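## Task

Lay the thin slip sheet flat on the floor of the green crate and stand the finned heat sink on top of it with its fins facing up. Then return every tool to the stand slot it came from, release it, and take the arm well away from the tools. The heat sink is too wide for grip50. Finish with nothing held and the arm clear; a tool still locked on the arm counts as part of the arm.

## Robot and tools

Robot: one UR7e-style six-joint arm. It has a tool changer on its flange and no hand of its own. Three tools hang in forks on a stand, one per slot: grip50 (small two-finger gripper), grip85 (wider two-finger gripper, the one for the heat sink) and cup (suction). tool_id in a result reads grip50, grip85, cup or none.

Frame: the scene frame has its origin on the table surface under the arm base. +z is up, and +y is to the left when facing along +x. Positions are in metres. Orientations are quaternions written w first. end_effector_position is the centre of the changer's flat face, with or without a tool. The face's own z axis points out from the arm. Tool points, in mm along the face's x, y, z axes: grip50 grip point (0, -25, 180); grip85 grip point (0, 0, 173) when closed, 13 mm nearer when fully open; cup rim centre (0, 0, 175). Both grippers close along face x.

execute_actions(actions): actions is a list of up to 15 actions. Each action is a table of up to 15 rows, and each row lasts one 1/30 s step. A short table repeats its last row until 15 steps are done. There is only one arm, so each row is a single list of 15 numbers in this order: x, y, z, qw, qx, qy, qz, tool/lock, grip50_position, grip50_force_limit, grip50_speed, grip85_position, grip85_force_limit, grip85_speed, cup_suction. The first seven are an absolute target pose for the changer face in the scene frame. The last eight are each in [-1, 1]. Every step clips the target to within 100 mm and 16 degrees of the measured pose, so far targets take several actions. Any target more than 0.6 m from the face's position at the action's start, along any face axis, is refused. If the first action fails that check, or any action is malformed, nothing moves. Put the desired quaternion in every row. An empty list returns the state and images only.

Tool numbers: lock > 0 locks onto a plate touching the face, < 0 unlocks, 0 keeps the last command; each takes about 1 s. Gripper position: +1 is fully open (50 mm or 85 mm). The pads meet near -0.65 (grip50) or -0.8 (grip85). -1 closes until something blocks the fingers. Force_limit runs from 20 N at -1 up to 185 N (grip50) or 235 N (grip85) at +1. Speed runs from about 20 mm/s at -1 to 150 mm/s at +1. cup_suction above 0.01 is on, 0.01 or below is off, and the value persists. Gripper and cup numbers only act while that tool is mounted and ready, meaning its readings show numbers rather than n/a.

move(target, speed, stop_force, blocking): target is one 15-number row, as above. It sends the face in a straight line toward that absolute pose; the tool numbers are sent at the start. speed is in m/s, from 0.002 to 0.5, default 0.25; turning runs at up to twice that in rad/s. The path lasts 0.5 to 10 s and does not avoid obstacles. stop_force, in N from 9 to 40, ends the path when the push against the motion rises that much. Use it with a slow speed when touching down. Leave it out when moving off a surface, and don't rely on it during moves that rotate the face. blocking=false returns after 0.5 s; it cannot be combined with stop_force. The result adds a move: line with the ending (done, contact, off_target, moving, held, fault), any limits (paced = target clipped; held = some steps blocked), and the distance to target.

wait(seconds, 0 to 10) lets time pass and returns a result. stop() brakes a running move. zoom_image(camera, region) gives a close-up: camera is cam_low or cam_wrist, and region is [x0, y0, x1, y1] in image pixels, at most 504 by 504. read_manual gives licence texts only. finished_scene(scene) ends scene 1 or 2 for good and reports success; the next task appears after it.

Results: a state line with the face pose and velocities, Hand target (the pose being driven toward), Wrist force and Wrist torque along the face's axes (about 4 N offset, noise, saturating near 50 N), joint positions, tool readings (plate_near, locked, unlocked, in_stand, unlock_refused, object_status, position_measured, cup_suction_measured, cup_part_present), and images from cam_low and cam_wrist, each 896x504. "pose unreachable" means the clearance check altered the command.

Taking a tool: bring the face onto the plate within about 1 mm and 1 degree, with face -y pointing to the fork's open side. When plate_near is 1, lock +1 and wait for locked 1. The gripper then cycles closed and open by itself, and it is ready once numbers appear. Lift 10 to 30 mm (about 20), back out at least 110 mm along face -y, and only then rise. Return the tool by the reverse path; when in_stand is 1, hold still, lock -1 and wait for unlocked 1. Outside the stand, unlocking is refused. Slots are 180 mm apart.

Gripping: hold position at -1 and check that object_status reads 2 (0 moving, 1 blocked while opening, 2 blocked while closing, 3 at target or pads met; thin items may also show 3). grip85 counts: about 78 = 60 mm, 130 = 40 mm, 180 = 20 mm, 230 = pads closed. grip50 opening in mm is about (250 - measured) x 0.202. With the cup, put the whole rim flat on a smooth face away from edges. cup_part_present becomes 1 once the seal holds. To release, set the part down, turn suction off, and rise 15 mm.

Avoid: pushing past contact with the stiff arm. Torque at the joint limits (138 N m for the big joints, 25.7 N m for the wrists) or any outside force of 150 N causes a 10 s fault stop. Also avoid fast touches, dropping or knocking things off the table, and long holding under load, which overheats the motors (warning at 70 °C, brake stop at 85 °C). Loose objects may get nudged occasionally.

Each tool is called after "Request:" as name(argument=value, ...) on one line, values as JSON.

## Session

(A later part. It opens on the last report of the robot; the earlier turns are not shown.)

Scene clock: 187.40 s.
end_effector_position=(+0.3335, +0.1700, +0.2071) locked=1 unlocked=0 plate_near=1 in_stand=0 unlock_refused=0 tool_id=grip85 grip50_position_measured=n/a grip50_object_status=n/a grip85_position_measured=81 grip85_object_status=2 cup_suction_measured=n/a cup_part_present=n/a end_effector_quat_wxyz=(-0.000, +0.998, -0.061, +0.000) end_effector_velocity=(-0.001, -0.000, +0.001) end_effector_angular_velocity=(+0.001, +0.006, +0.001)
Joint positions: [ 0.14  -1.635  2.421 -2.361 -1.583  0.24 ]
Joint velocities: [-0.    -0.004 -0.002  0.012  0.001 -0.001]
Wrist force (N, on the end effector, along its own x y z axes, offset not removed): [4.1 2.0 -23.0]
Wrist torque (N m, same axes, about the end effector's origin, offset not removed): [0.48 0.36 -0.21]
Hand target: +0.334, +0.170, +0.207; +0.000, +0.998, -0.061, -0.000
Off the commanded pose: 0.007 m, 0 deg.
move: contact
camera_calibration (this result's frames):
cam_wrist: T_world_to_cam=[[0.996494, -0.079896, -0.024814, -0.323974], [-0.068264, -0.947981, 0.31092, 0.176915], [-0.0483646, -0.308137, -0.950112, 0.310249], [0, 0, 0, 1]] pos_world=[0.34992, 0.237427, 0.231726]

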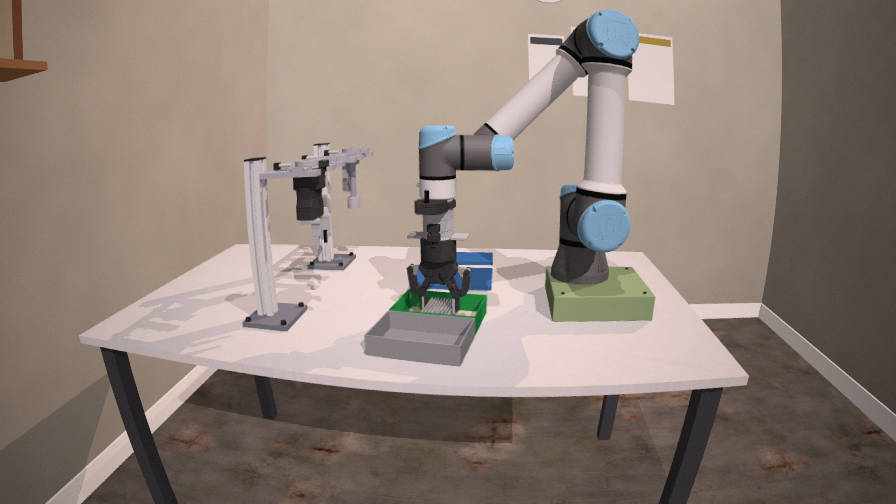

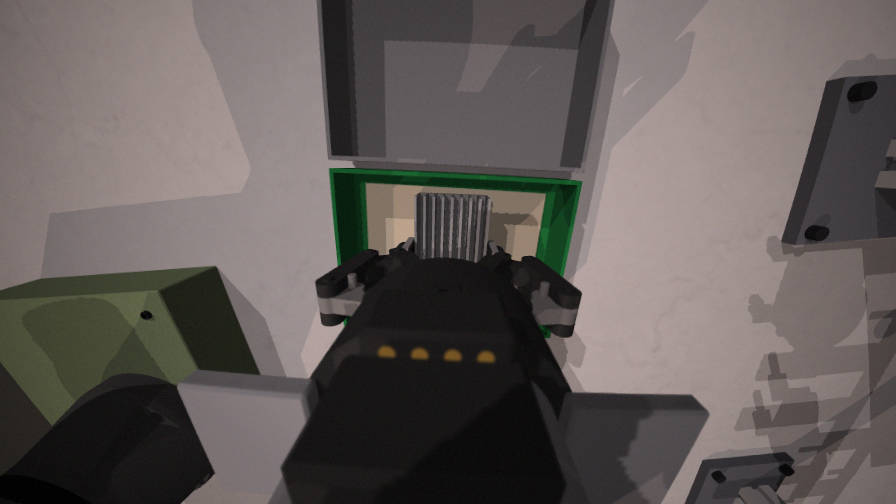

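Request:
move(target=[0.3335,0.170,0.2073,0,0.9981,-0.0610,0,0,0,0,0,0.7,-0.3,-0.5,0], speed=0.01)

Request:
move(target=[0.3335,0.170,0.30,0,0.9981,-0.0610,0,0,0,0,0,0.7,-0.3,-0.5,0], speed=0.08)

Request:
move(target=[0.46,-0.0138,0.381,0,0.7071,0.7071,0,0,0,0,0,1,0,0,0], speed=0.2)

Request:
zoom_image(camera="cam_wrist", region=[480,20,780,240])

Request:
move(target=[0.623,-0.0138,0.381,0,0.7071,0.7071,0,0,0,0,0,1,0,0,0], speed=0.08)

Request:
move(target=[0.623,-0.0138,0.3618,0,0.7071,0.7071,0,0,0,0,0,1,0,0,0], speed=0.02)

Scene clock: 193.00 s.
end_effector_position=(+0.3335, +0.1700, +0.2073) locked=1 unlocked=0 plate_near=1 in_stand=0 unlock_refused=0 tool_id=grip85 grip50_position_measured=n/a grip50_object_status=n/a grip85_position_measured=41 grip85_object_status=3 cup_suction_measured=n/a cup_part_present=n/a end_effector_quat_wxyz=(-0.000, +0.998, -0.061, +0.000) end_effector_velocity=(+0.000, +0.000, +0.000) end_effector_angular_velocity=(+0.000, -0.001, +0.000)
Joint positions: [ 0.14  -1.635  2.42  -2.361 -1.583  0.24 ]
Joint velocities: [ 0.001 -0.001 -0.    -0.001  0.     0.   ]
Wrist force (N, on the end effector, along its own x y z axes, offset not removed): [-4.9 2.4 -0.4]
Wrist torque (N m, same axes, about the end effector's origin, offset not removed): [0.06 0.26 -0.16]
Hand target: +0.333, +0.170, +0.207; -0.000, +0.998, -0.061, +0.000
Off the commanded pose: 0.000 m, 0 deg.
move: done
camera_calibration (this result's frames):
cam_wrist: T_world_to_cam=[[0.996496, -0.0799004, -0.0247396, -0.323992], [-0.0682919, -0.947984, 0.310907, 0.176856], [-0.0482943, -0.308128, -0.950118, 0.310462], [0, 0, 0, 1]] pos_world=[0.349928, 0.237431, 0.231975]

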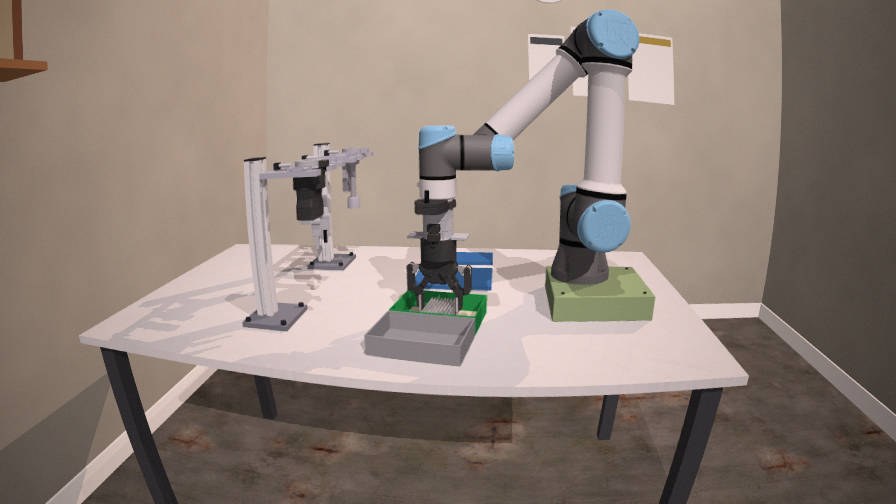

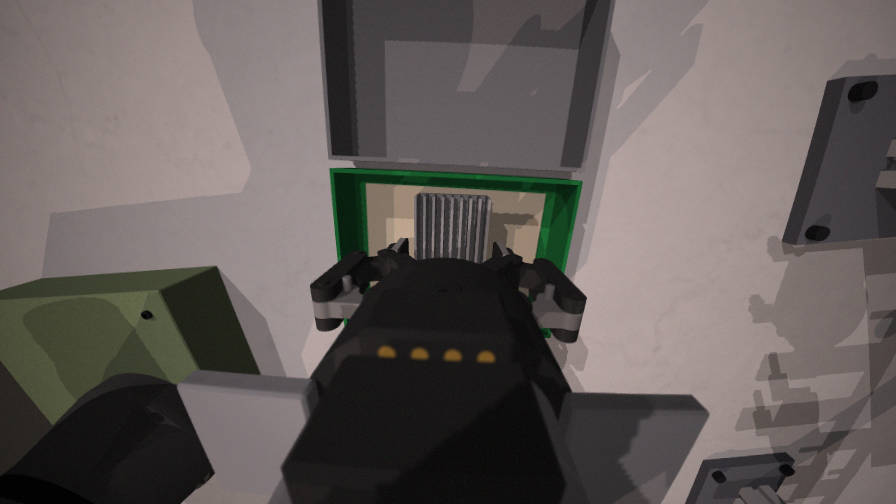

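Scene clock: 194.57 s.
end_effector_position=(+0.3334, +0.1700, +0.2998) locked=1 unlocked=0 plate_near=1 in_stand=0 unlock_refused=0 tool_id=grip85 grip50_position_measured=n/a grip50_object_status=n/a grip85_position_measured=41 grip85_object_status=3 cup_suction_measured=n/a cup_part_present=n/a end_effector_quat_wxyz=(+0.000, +0.998, -0.061, +0.000) end_effector_velocity=(+0.000, +0.000, +0.002) end_effector_angular_velocity=(+0.001, +0.000, -0.002)
Joint positions: [ 0.143 -1.813  2.27  -2.033 -1.583  0.243]
Joint velocities: [ 0.    -0.001 -0.004  0.005  0.001  0.002]
Wrist force (N, on the end effector, along its own x y z axes, offset not removed): [-4.0 2.3 -0.6]
Wrist torque (N m, same axes, about the end effector's origin, offset not removed): [0.00 0.23 0.09]
Hand target: +0.333, +0.170, +0.300; -0.000, +0.998, -0.061, -0.000
Off the commanded pose: 0.000 m, 0 deg.
move: done
camera_calibration (this result's frames):
cam_wrist: T_world_to_cam=[[0.996495, -0.0798904, -0.0247888, -0.321614], [-0.0682654, -0.947975, 0.31094, 0.148083], [-0.0483403, -0.308158, -0.950106, 0.398331], [0, 0, 0, 1]] pos_world=[0.349851, 0.237434, 0.324439]

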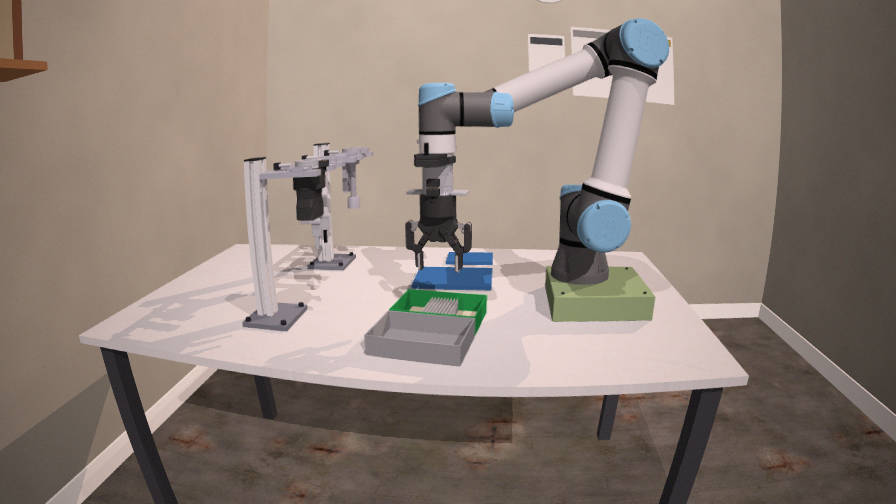

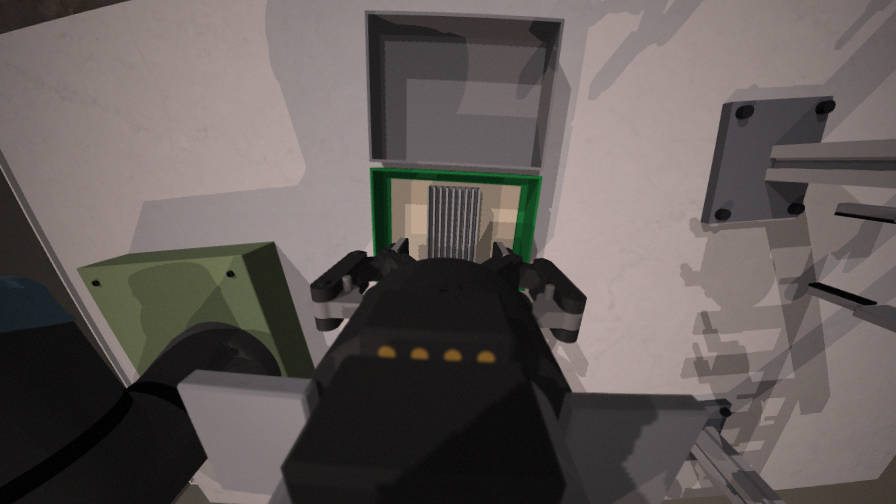

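Scene clock: 199.23 s.
end_effector_position=(+0.4599, -0.0137, +0.3811) locked=1 unlocked=0 plate_near=1 in_stand=0 unlock_refused=0 tool_id=grip85 grip50_position_measured=n/a grip50_object_status=n/a grip85_position_measured=3 grip85_object_status=3 cup_suction_measured=n/a cup_part_present=n/a end_effector_quat_wxyz=(+0.001, +0.707, +0.707, -0.000) end_effector_velocity=(+0.001, -0.001, +0.000) end_effector_angular_velocity=(+0.002, +0.001, +0.012)
Joint positions: [-0.292 -1.67   1.927 -1.839 -1.58  -1.883]
Joint velocities: [-0.002  0.002 -0.003  0.002  0.001 -0.014]
Wrist force (N, on the end effector, along its own x y z axes, offset not removed): [-0.8 4.6 -2.7]
Wrist torque (N m, same axes, about the end effector's origin, offset not removed): [0.38 -0.05 -0.13]
Hand target: +0.460, -0.014, +0.381; +0.001, +0.707, +0.707, -0.000
Off the commanded pose: 0.000 m, 0 deg.
move: done
camera_calibration (this result's frames):
cam_wrist: T_world_to_cam=[[-0.0409918, 0.998825, -0.0258565, 0.0320441], [0.949113, 0.047013, 0.311406, -0.497128], [0.312256, -0.0117756, -0.949925, 0.263207], [0, 0, 0, 1]] pos_world=[0.390956, -0.00553559, 0.405664]

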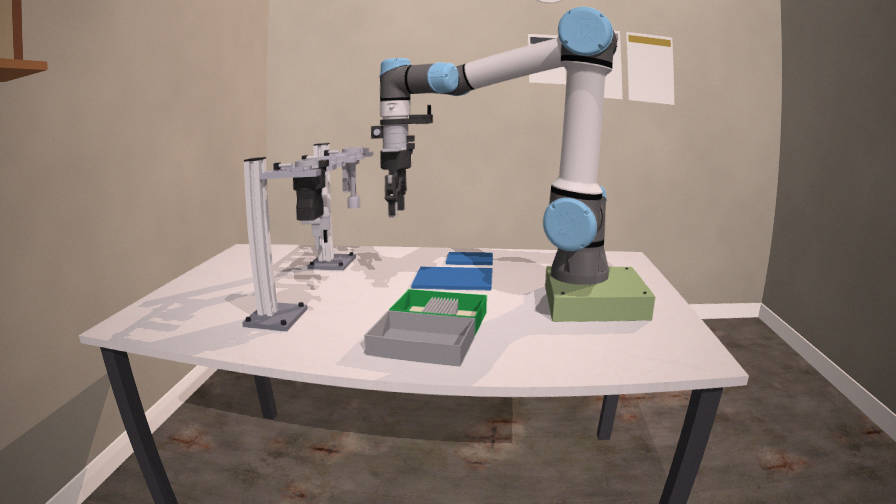

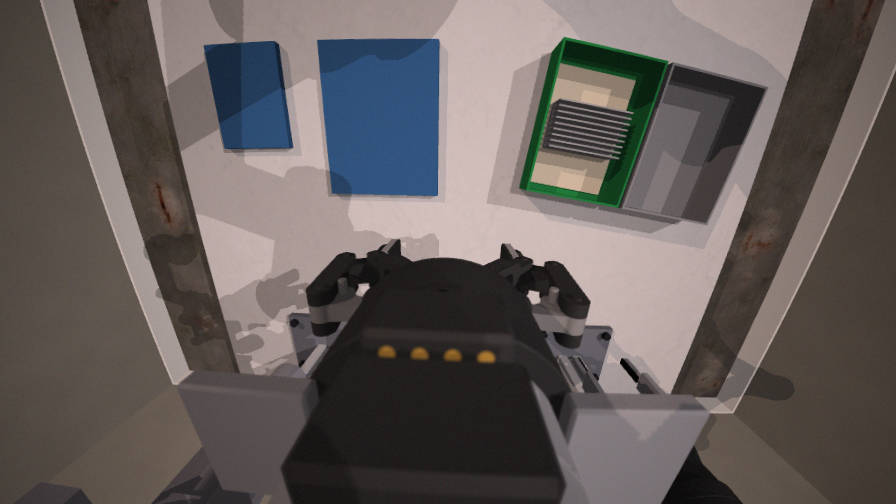

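Region (480, 20, 780, 240) of cam_wrist's 896x504 image, scaled by 1.680, with more detail than that image has; it fills the top 370 rows of this view, and the rest is white.

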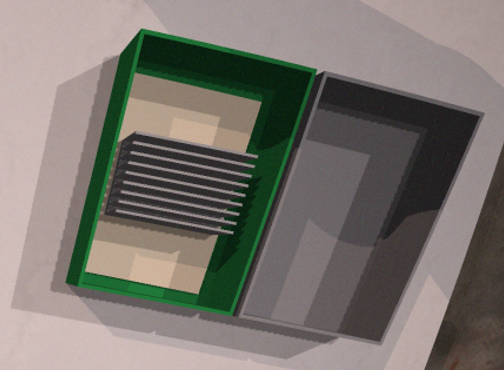

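Scene clock: 201.70 s.
end_effector_position=(+0.6228, -0.0139, +0.3812) locked=1 unlocked=0 plate_near=1 in_stand=0 unlock_refused=0 tool_id=grip85 grip50_position_measured=n/a grip50_object_status=n/a grip85_position_measured=3 grip85_object_status=3 cup_suction_measured=n/a cup_part_present=n/a end_effector_quat_wxyz=(-0.000, +0.707, +0.707, +0.000) end_effector_velocity=(+0.002, -0.000, -0.001) end_effector_angular_velocity=(+0.001, +0.002, -0.000)
Joint positions: [-0.208 -1.279  1.491 -1.792 -1.58  -1.801]
Joint velocities: [ 0.     0.006 -0.007  0.002  0.001  0.001]
Wrist force (N, on the end effector, along its own x y z axes, offset not removed): [-2.8 -2.4 -5.2]
Wrist torque (N m, same axes, about the end effector's origin, offset not removed): [-0.14 0.38 0.03]
Hand target: +0.623, -0.014, +0.381; -0.000, +0.707, +0.707, +0.000
Off the commanded pose: 0.000 m, 0 deg.
move: done
camera_calibration (this result's frames):
cam_wrist: T_world_to_cam=[[-0.0420461, 0.998814, -0.0245568, 0.0390508], [0.949245, 0.0476036, 0.310914, -0.651684], [0.311715, -0.0102376, -0.950121, 0.212911], [0, 0, 0, 1]] pos_world=[0.553882, -0.00580226, 0.405868]

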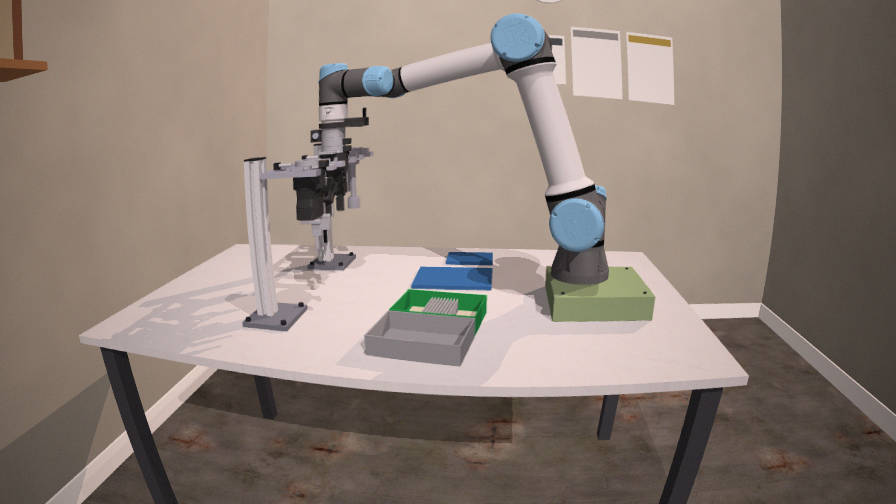

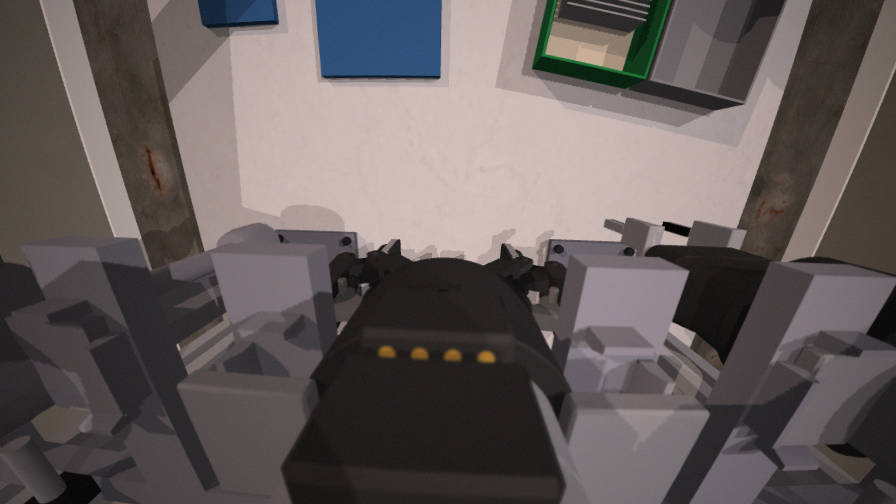

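Scene clock: 202.97 s.
end_effector_position=(+0.6230, -0.0138, +0.3619) locked=1 unlocked=0 plate_near=1 in_stand=1 unlock_refused=0 tool_id=grip85 grip50_position_measured=n/a grip50_object_status=n/a grip85_position_measured=3 grip85_object_status=3 cup_suction_measured=n/a cup_part_present=n/a end_effector_quat_wxyz=(-0.000, +0.707, +0.707, -0.000) end_effector_velocity=(+0.000, +0.000, -0.002) end_effector_angular_velocity=(-0.000, +0.001, -0.001)
Joint positions: [-0.208 -1.267  1.527 -1.839 -1.58  -1.801]
Joint velocities: [ 0.     0.002  0.003 -0.003 -0.     0.001]
Wrist force (N, on the end effector, along its own x y z axes, offset not removed): [-3.9 5.6 -2.8]
Wrist torque (N m, same axes, about the end effector's origin, offset not removed): [0.04 0.31 -0.42]
Hand target: +0.623, -0.014, +0.362; -0.000, +0.707, +0.707, -0.000
Off the commanded pose: 0.000 m, 0 deg.
move: done
camera_calibration (this result's frames):
cam_wrist: T_world_to_cam=[[-0.0420432, 0.998807, -0.0248224, 0.038611], [0.949244, 0.0476836, 0.310905, -0.645882], [0.311718, -0.0104911, -0.950117, 0.194534], [0, 0, 0, 1]] pos_world=[0.554083, -0.00572615, 0.386596]

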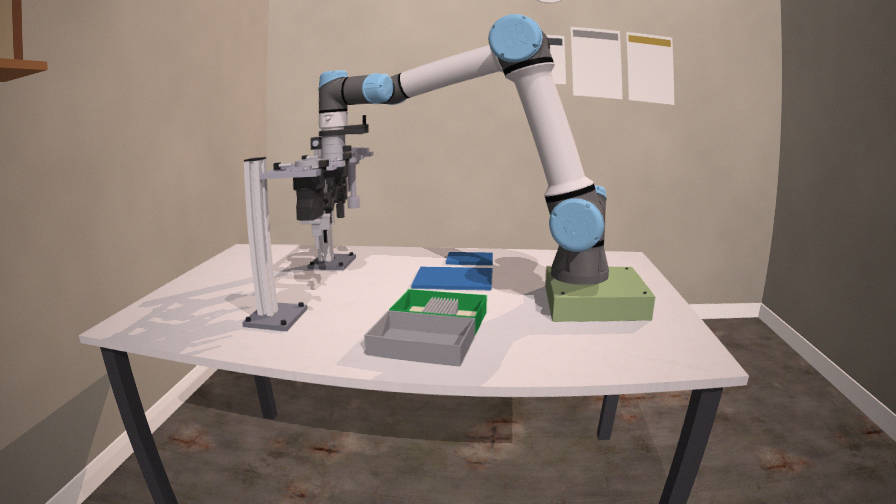

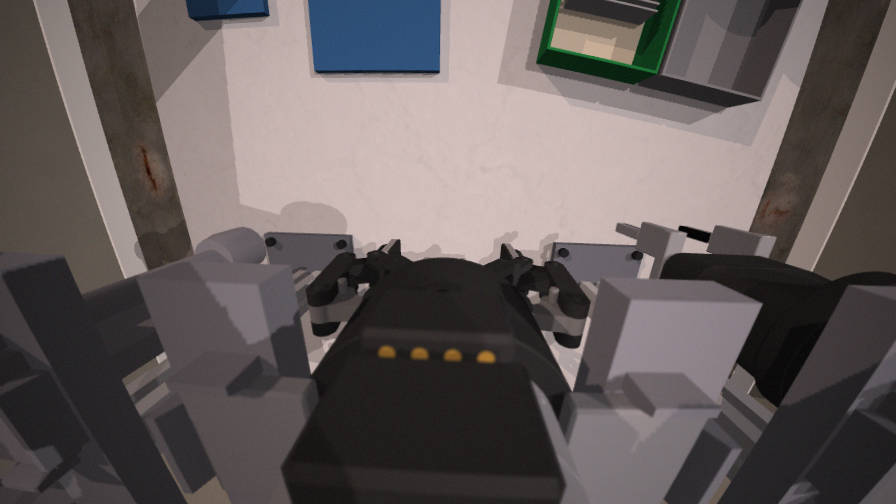

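Request:
execute_actions(actions=[[[0.623,-0.0138,0.3618,0,0.7071,0.7071,0,-1,0,0,0,1,0,0,0]],[[0.623,-0.0138,0.3618,0,0.7071,0.7071,0,-1,0,0,0,1,0,0,0]],[[0.623,-0.0138,0.3618,0,0.7071,0.7071,0,-1,0,0,0,1,0,0,0]]])

Request:
move(target=[0.623,-0.0138,0.395,0,0.7071,0.7071,0,0,0,0,0,1,0,0,0], speed=0.05)

Request:
move(target=[0.40,0.1,0.42,0,0.7071,0.7071,0,0,0,0,0,1,0,0,0], speed=0.2)

Scene clock: 208.37 s.
end_effector_position=(+0.6230, -0.0138, +0.3618) locked=0 unlocked=1 plate_near=1 in_stand=1 unlock_refused=0 tool_id=none grip50_position_measured=n/a grip50_object_status=n/a grip85_position_measured=n/a grip85_object_status=n/a cup_suction_measured=n/a cup_part_present=n/a end_effector_quat_wxyz=(+0.000, +0.707, +0.707, -0.000) end_effector_velocity=(-0.000, -0.000, +0.001) end_effector_angular_velocity=(-0.001, -0.001, +0.000)
Joint positions: [-0.208 -1.267  1.527 -1.839 -1.58  -1.801]
Joint velocities: [-0.    -0.001  0.    -0.    -0.    -0.001]
Wrist force (N, on the end effector, along its own x y z axes, offset not removed): [-1.9 0.9 -3.1]
Wrist torque (N m, same axes, about the end effector's origin, offset not removed): [-0.05 0.21 0.04]
Hand target: +0.623, -0.014, +0.362; -0.000, +0.707, +0.707, +0.000
Off the commanded pose: 0.000 m, 0 deg.
camera_calibration (this result's frames):
cam_wrist: T_world_to_cam=[[-0.042044, 0.998807, -0.0248286, 0.0386089], [0.949238, 0.0476865, 0.310923, -0.645834], [0.311736, -0.0104958, -0.950111, 0.194394], [0, 0, 0, 1]] pos_world=[0.554074, -0.00572502, 0.386459]

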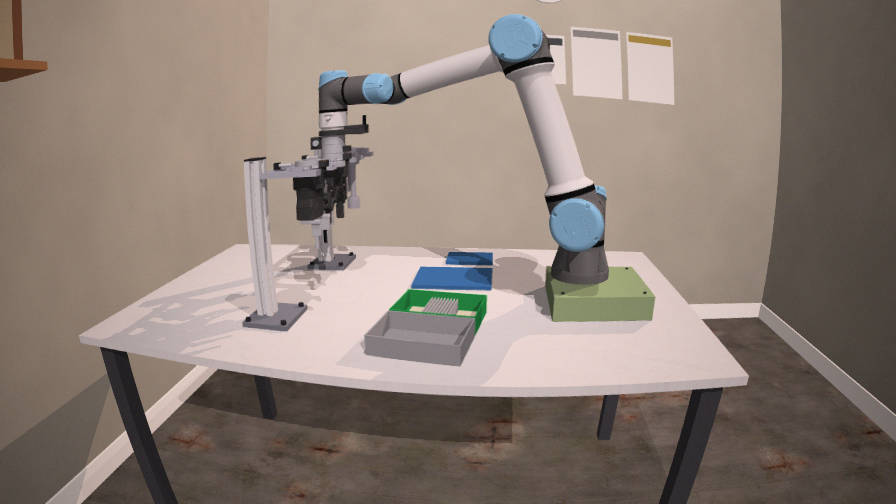

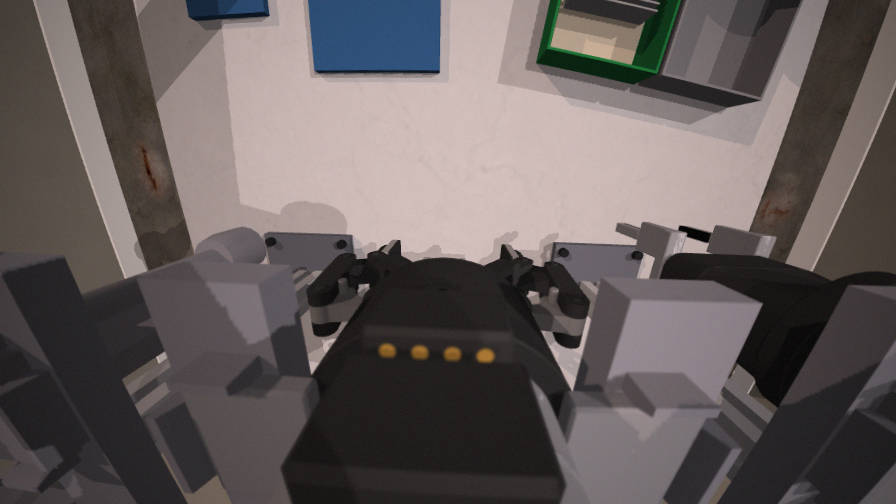

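Scene clock: 209.40 s.
end_effector_position=(+0.6230, -0.0138, +0.3948) locked=0 unlocked=1 plate_near=0 in_stand=0 unlock_refused=0 tool_id=none grip50_position_measured=n/a grip50_object_status=n/a grip85_position_measured=n/a grip85_object_status=n/a cup_suction_measured=n/a cup_part_present=n/a end_effector_quat_wxyz=(+0.000, +0.707, +0.707, +0.000) end_effector_velocity=(+0.000, +0.000, +0.002) end_effector_angular_velocity=(+0.001, +0.000, +0.003)
Joint positions: [-0.208 -1.285  1.464 -1.758 -1.58  -1.801]
Joint velocities: [ 0.    -0.001 -0.004  0.005  0.001 -0.003]
Wrist force (N, on the end effector, along its own x y z axes, offset not removed): [-0.6 -0.8 -2.1]
Wrist torque (N m, same axes, about the end effector's origin, offset not removed): [-0.02 0.09 -0.12]
Hand target: +0.623, -0.014, +0.395; +0.000, +0.707, +0.707, +0.000
Off the commanded pose: 0.000 m, 0 deg.
move: done
camera_calibration (this result's frames):
cam_wrist: T_world_to_cam=[[-0.0420452, 0.998807, -0.0248279, 0.0394208], [0.949234, 0.0476875, 0.310936, -0.656084], [0.311749, -0.0104941, -0.950107, 0.225785], [0, 0, 0, 1]] pos_world=[0.554046, -0.00571738, 0.419499]

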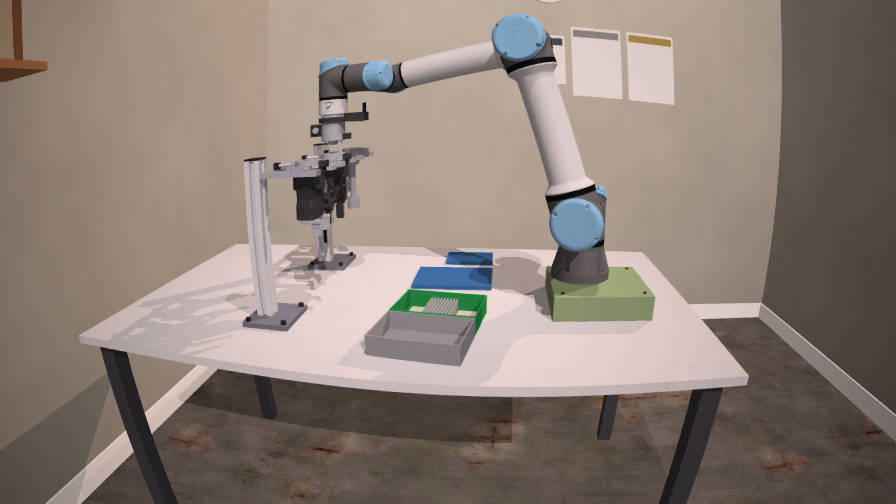

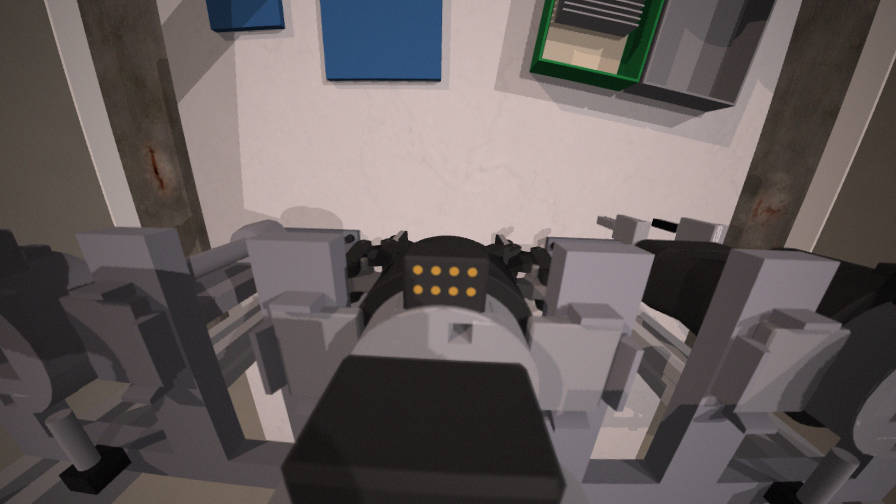

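Scene clock: 211.23 s.
end_effector_position=(+0.4001, +0.1000, +0.4197) locked=0 unlocked=1 plate_near=0 in_stand=0 unlock_refused=0 tool_id=none grip50_position_measured=n/a grip50_object_status=n/a grip85_position_measured=n/a grip85_object_status=n/a cup_suction_measured=n/a cup_part_present=n/a end_effector_quat_wxyz=(-0.000, +0.707, +0.707, +0.000) end_effector_velocity=(-0.001, +0.001, +0.000) end_effector_angular_velocity=(+0.000, -0.001, -0.001)
Joint positions: [-0.048 -1.808  1.943 -1.713 -1.581 -1.641]
Joint velocities: [ 0.002 -0.002  0.002  0.     0.     0.003]
Wrist force (N, on the end effector, along its own x y z axes, offset not removed): [-2.9 2.6 -3.2]
Wrist torque (N m, same axes, about the end effector's origin, offset not removed): [0.14 0.19 -0.03]
Hand target: +0.400, +0.100, +0.420; -0.000, +0.707, +0.707, +0.000
Off the commanded pose: 0.000 m, 0 deg.
move: done
camera_calibration (this result's frames):
cam_wrist: T_world_to_cam=[[-0.0420488, 0.998816, -0.0244554, -0.0831793], [0.9493, 0.0475728, 0.31075, -0.457631], [0.311546, -0.0101488, -0.950177, 0.320143], [0, 0, 0, 1]] pos_world=[0.331193, 0.108101, 0.444367]

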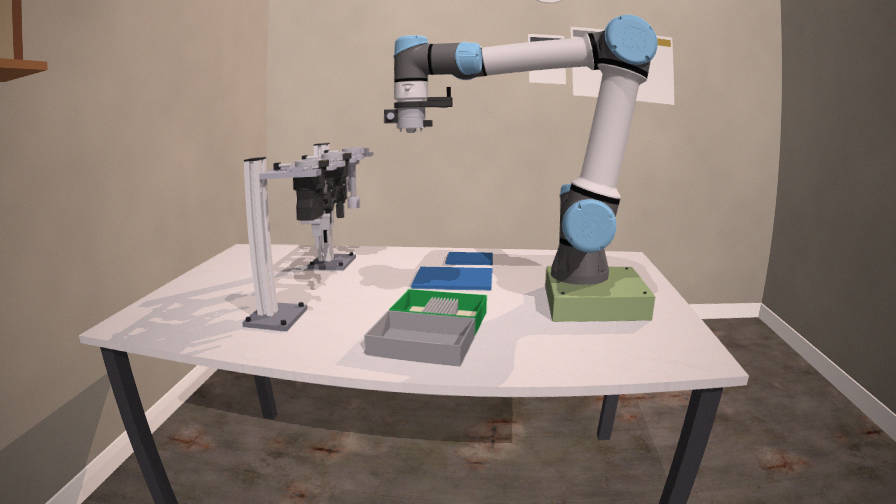

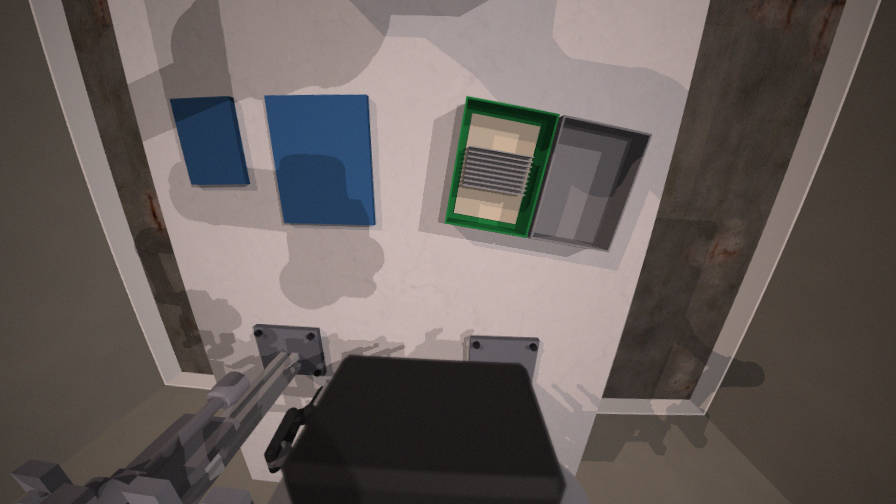

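Request:
finished_scene(scene=2)

The scene is finished: the task was done.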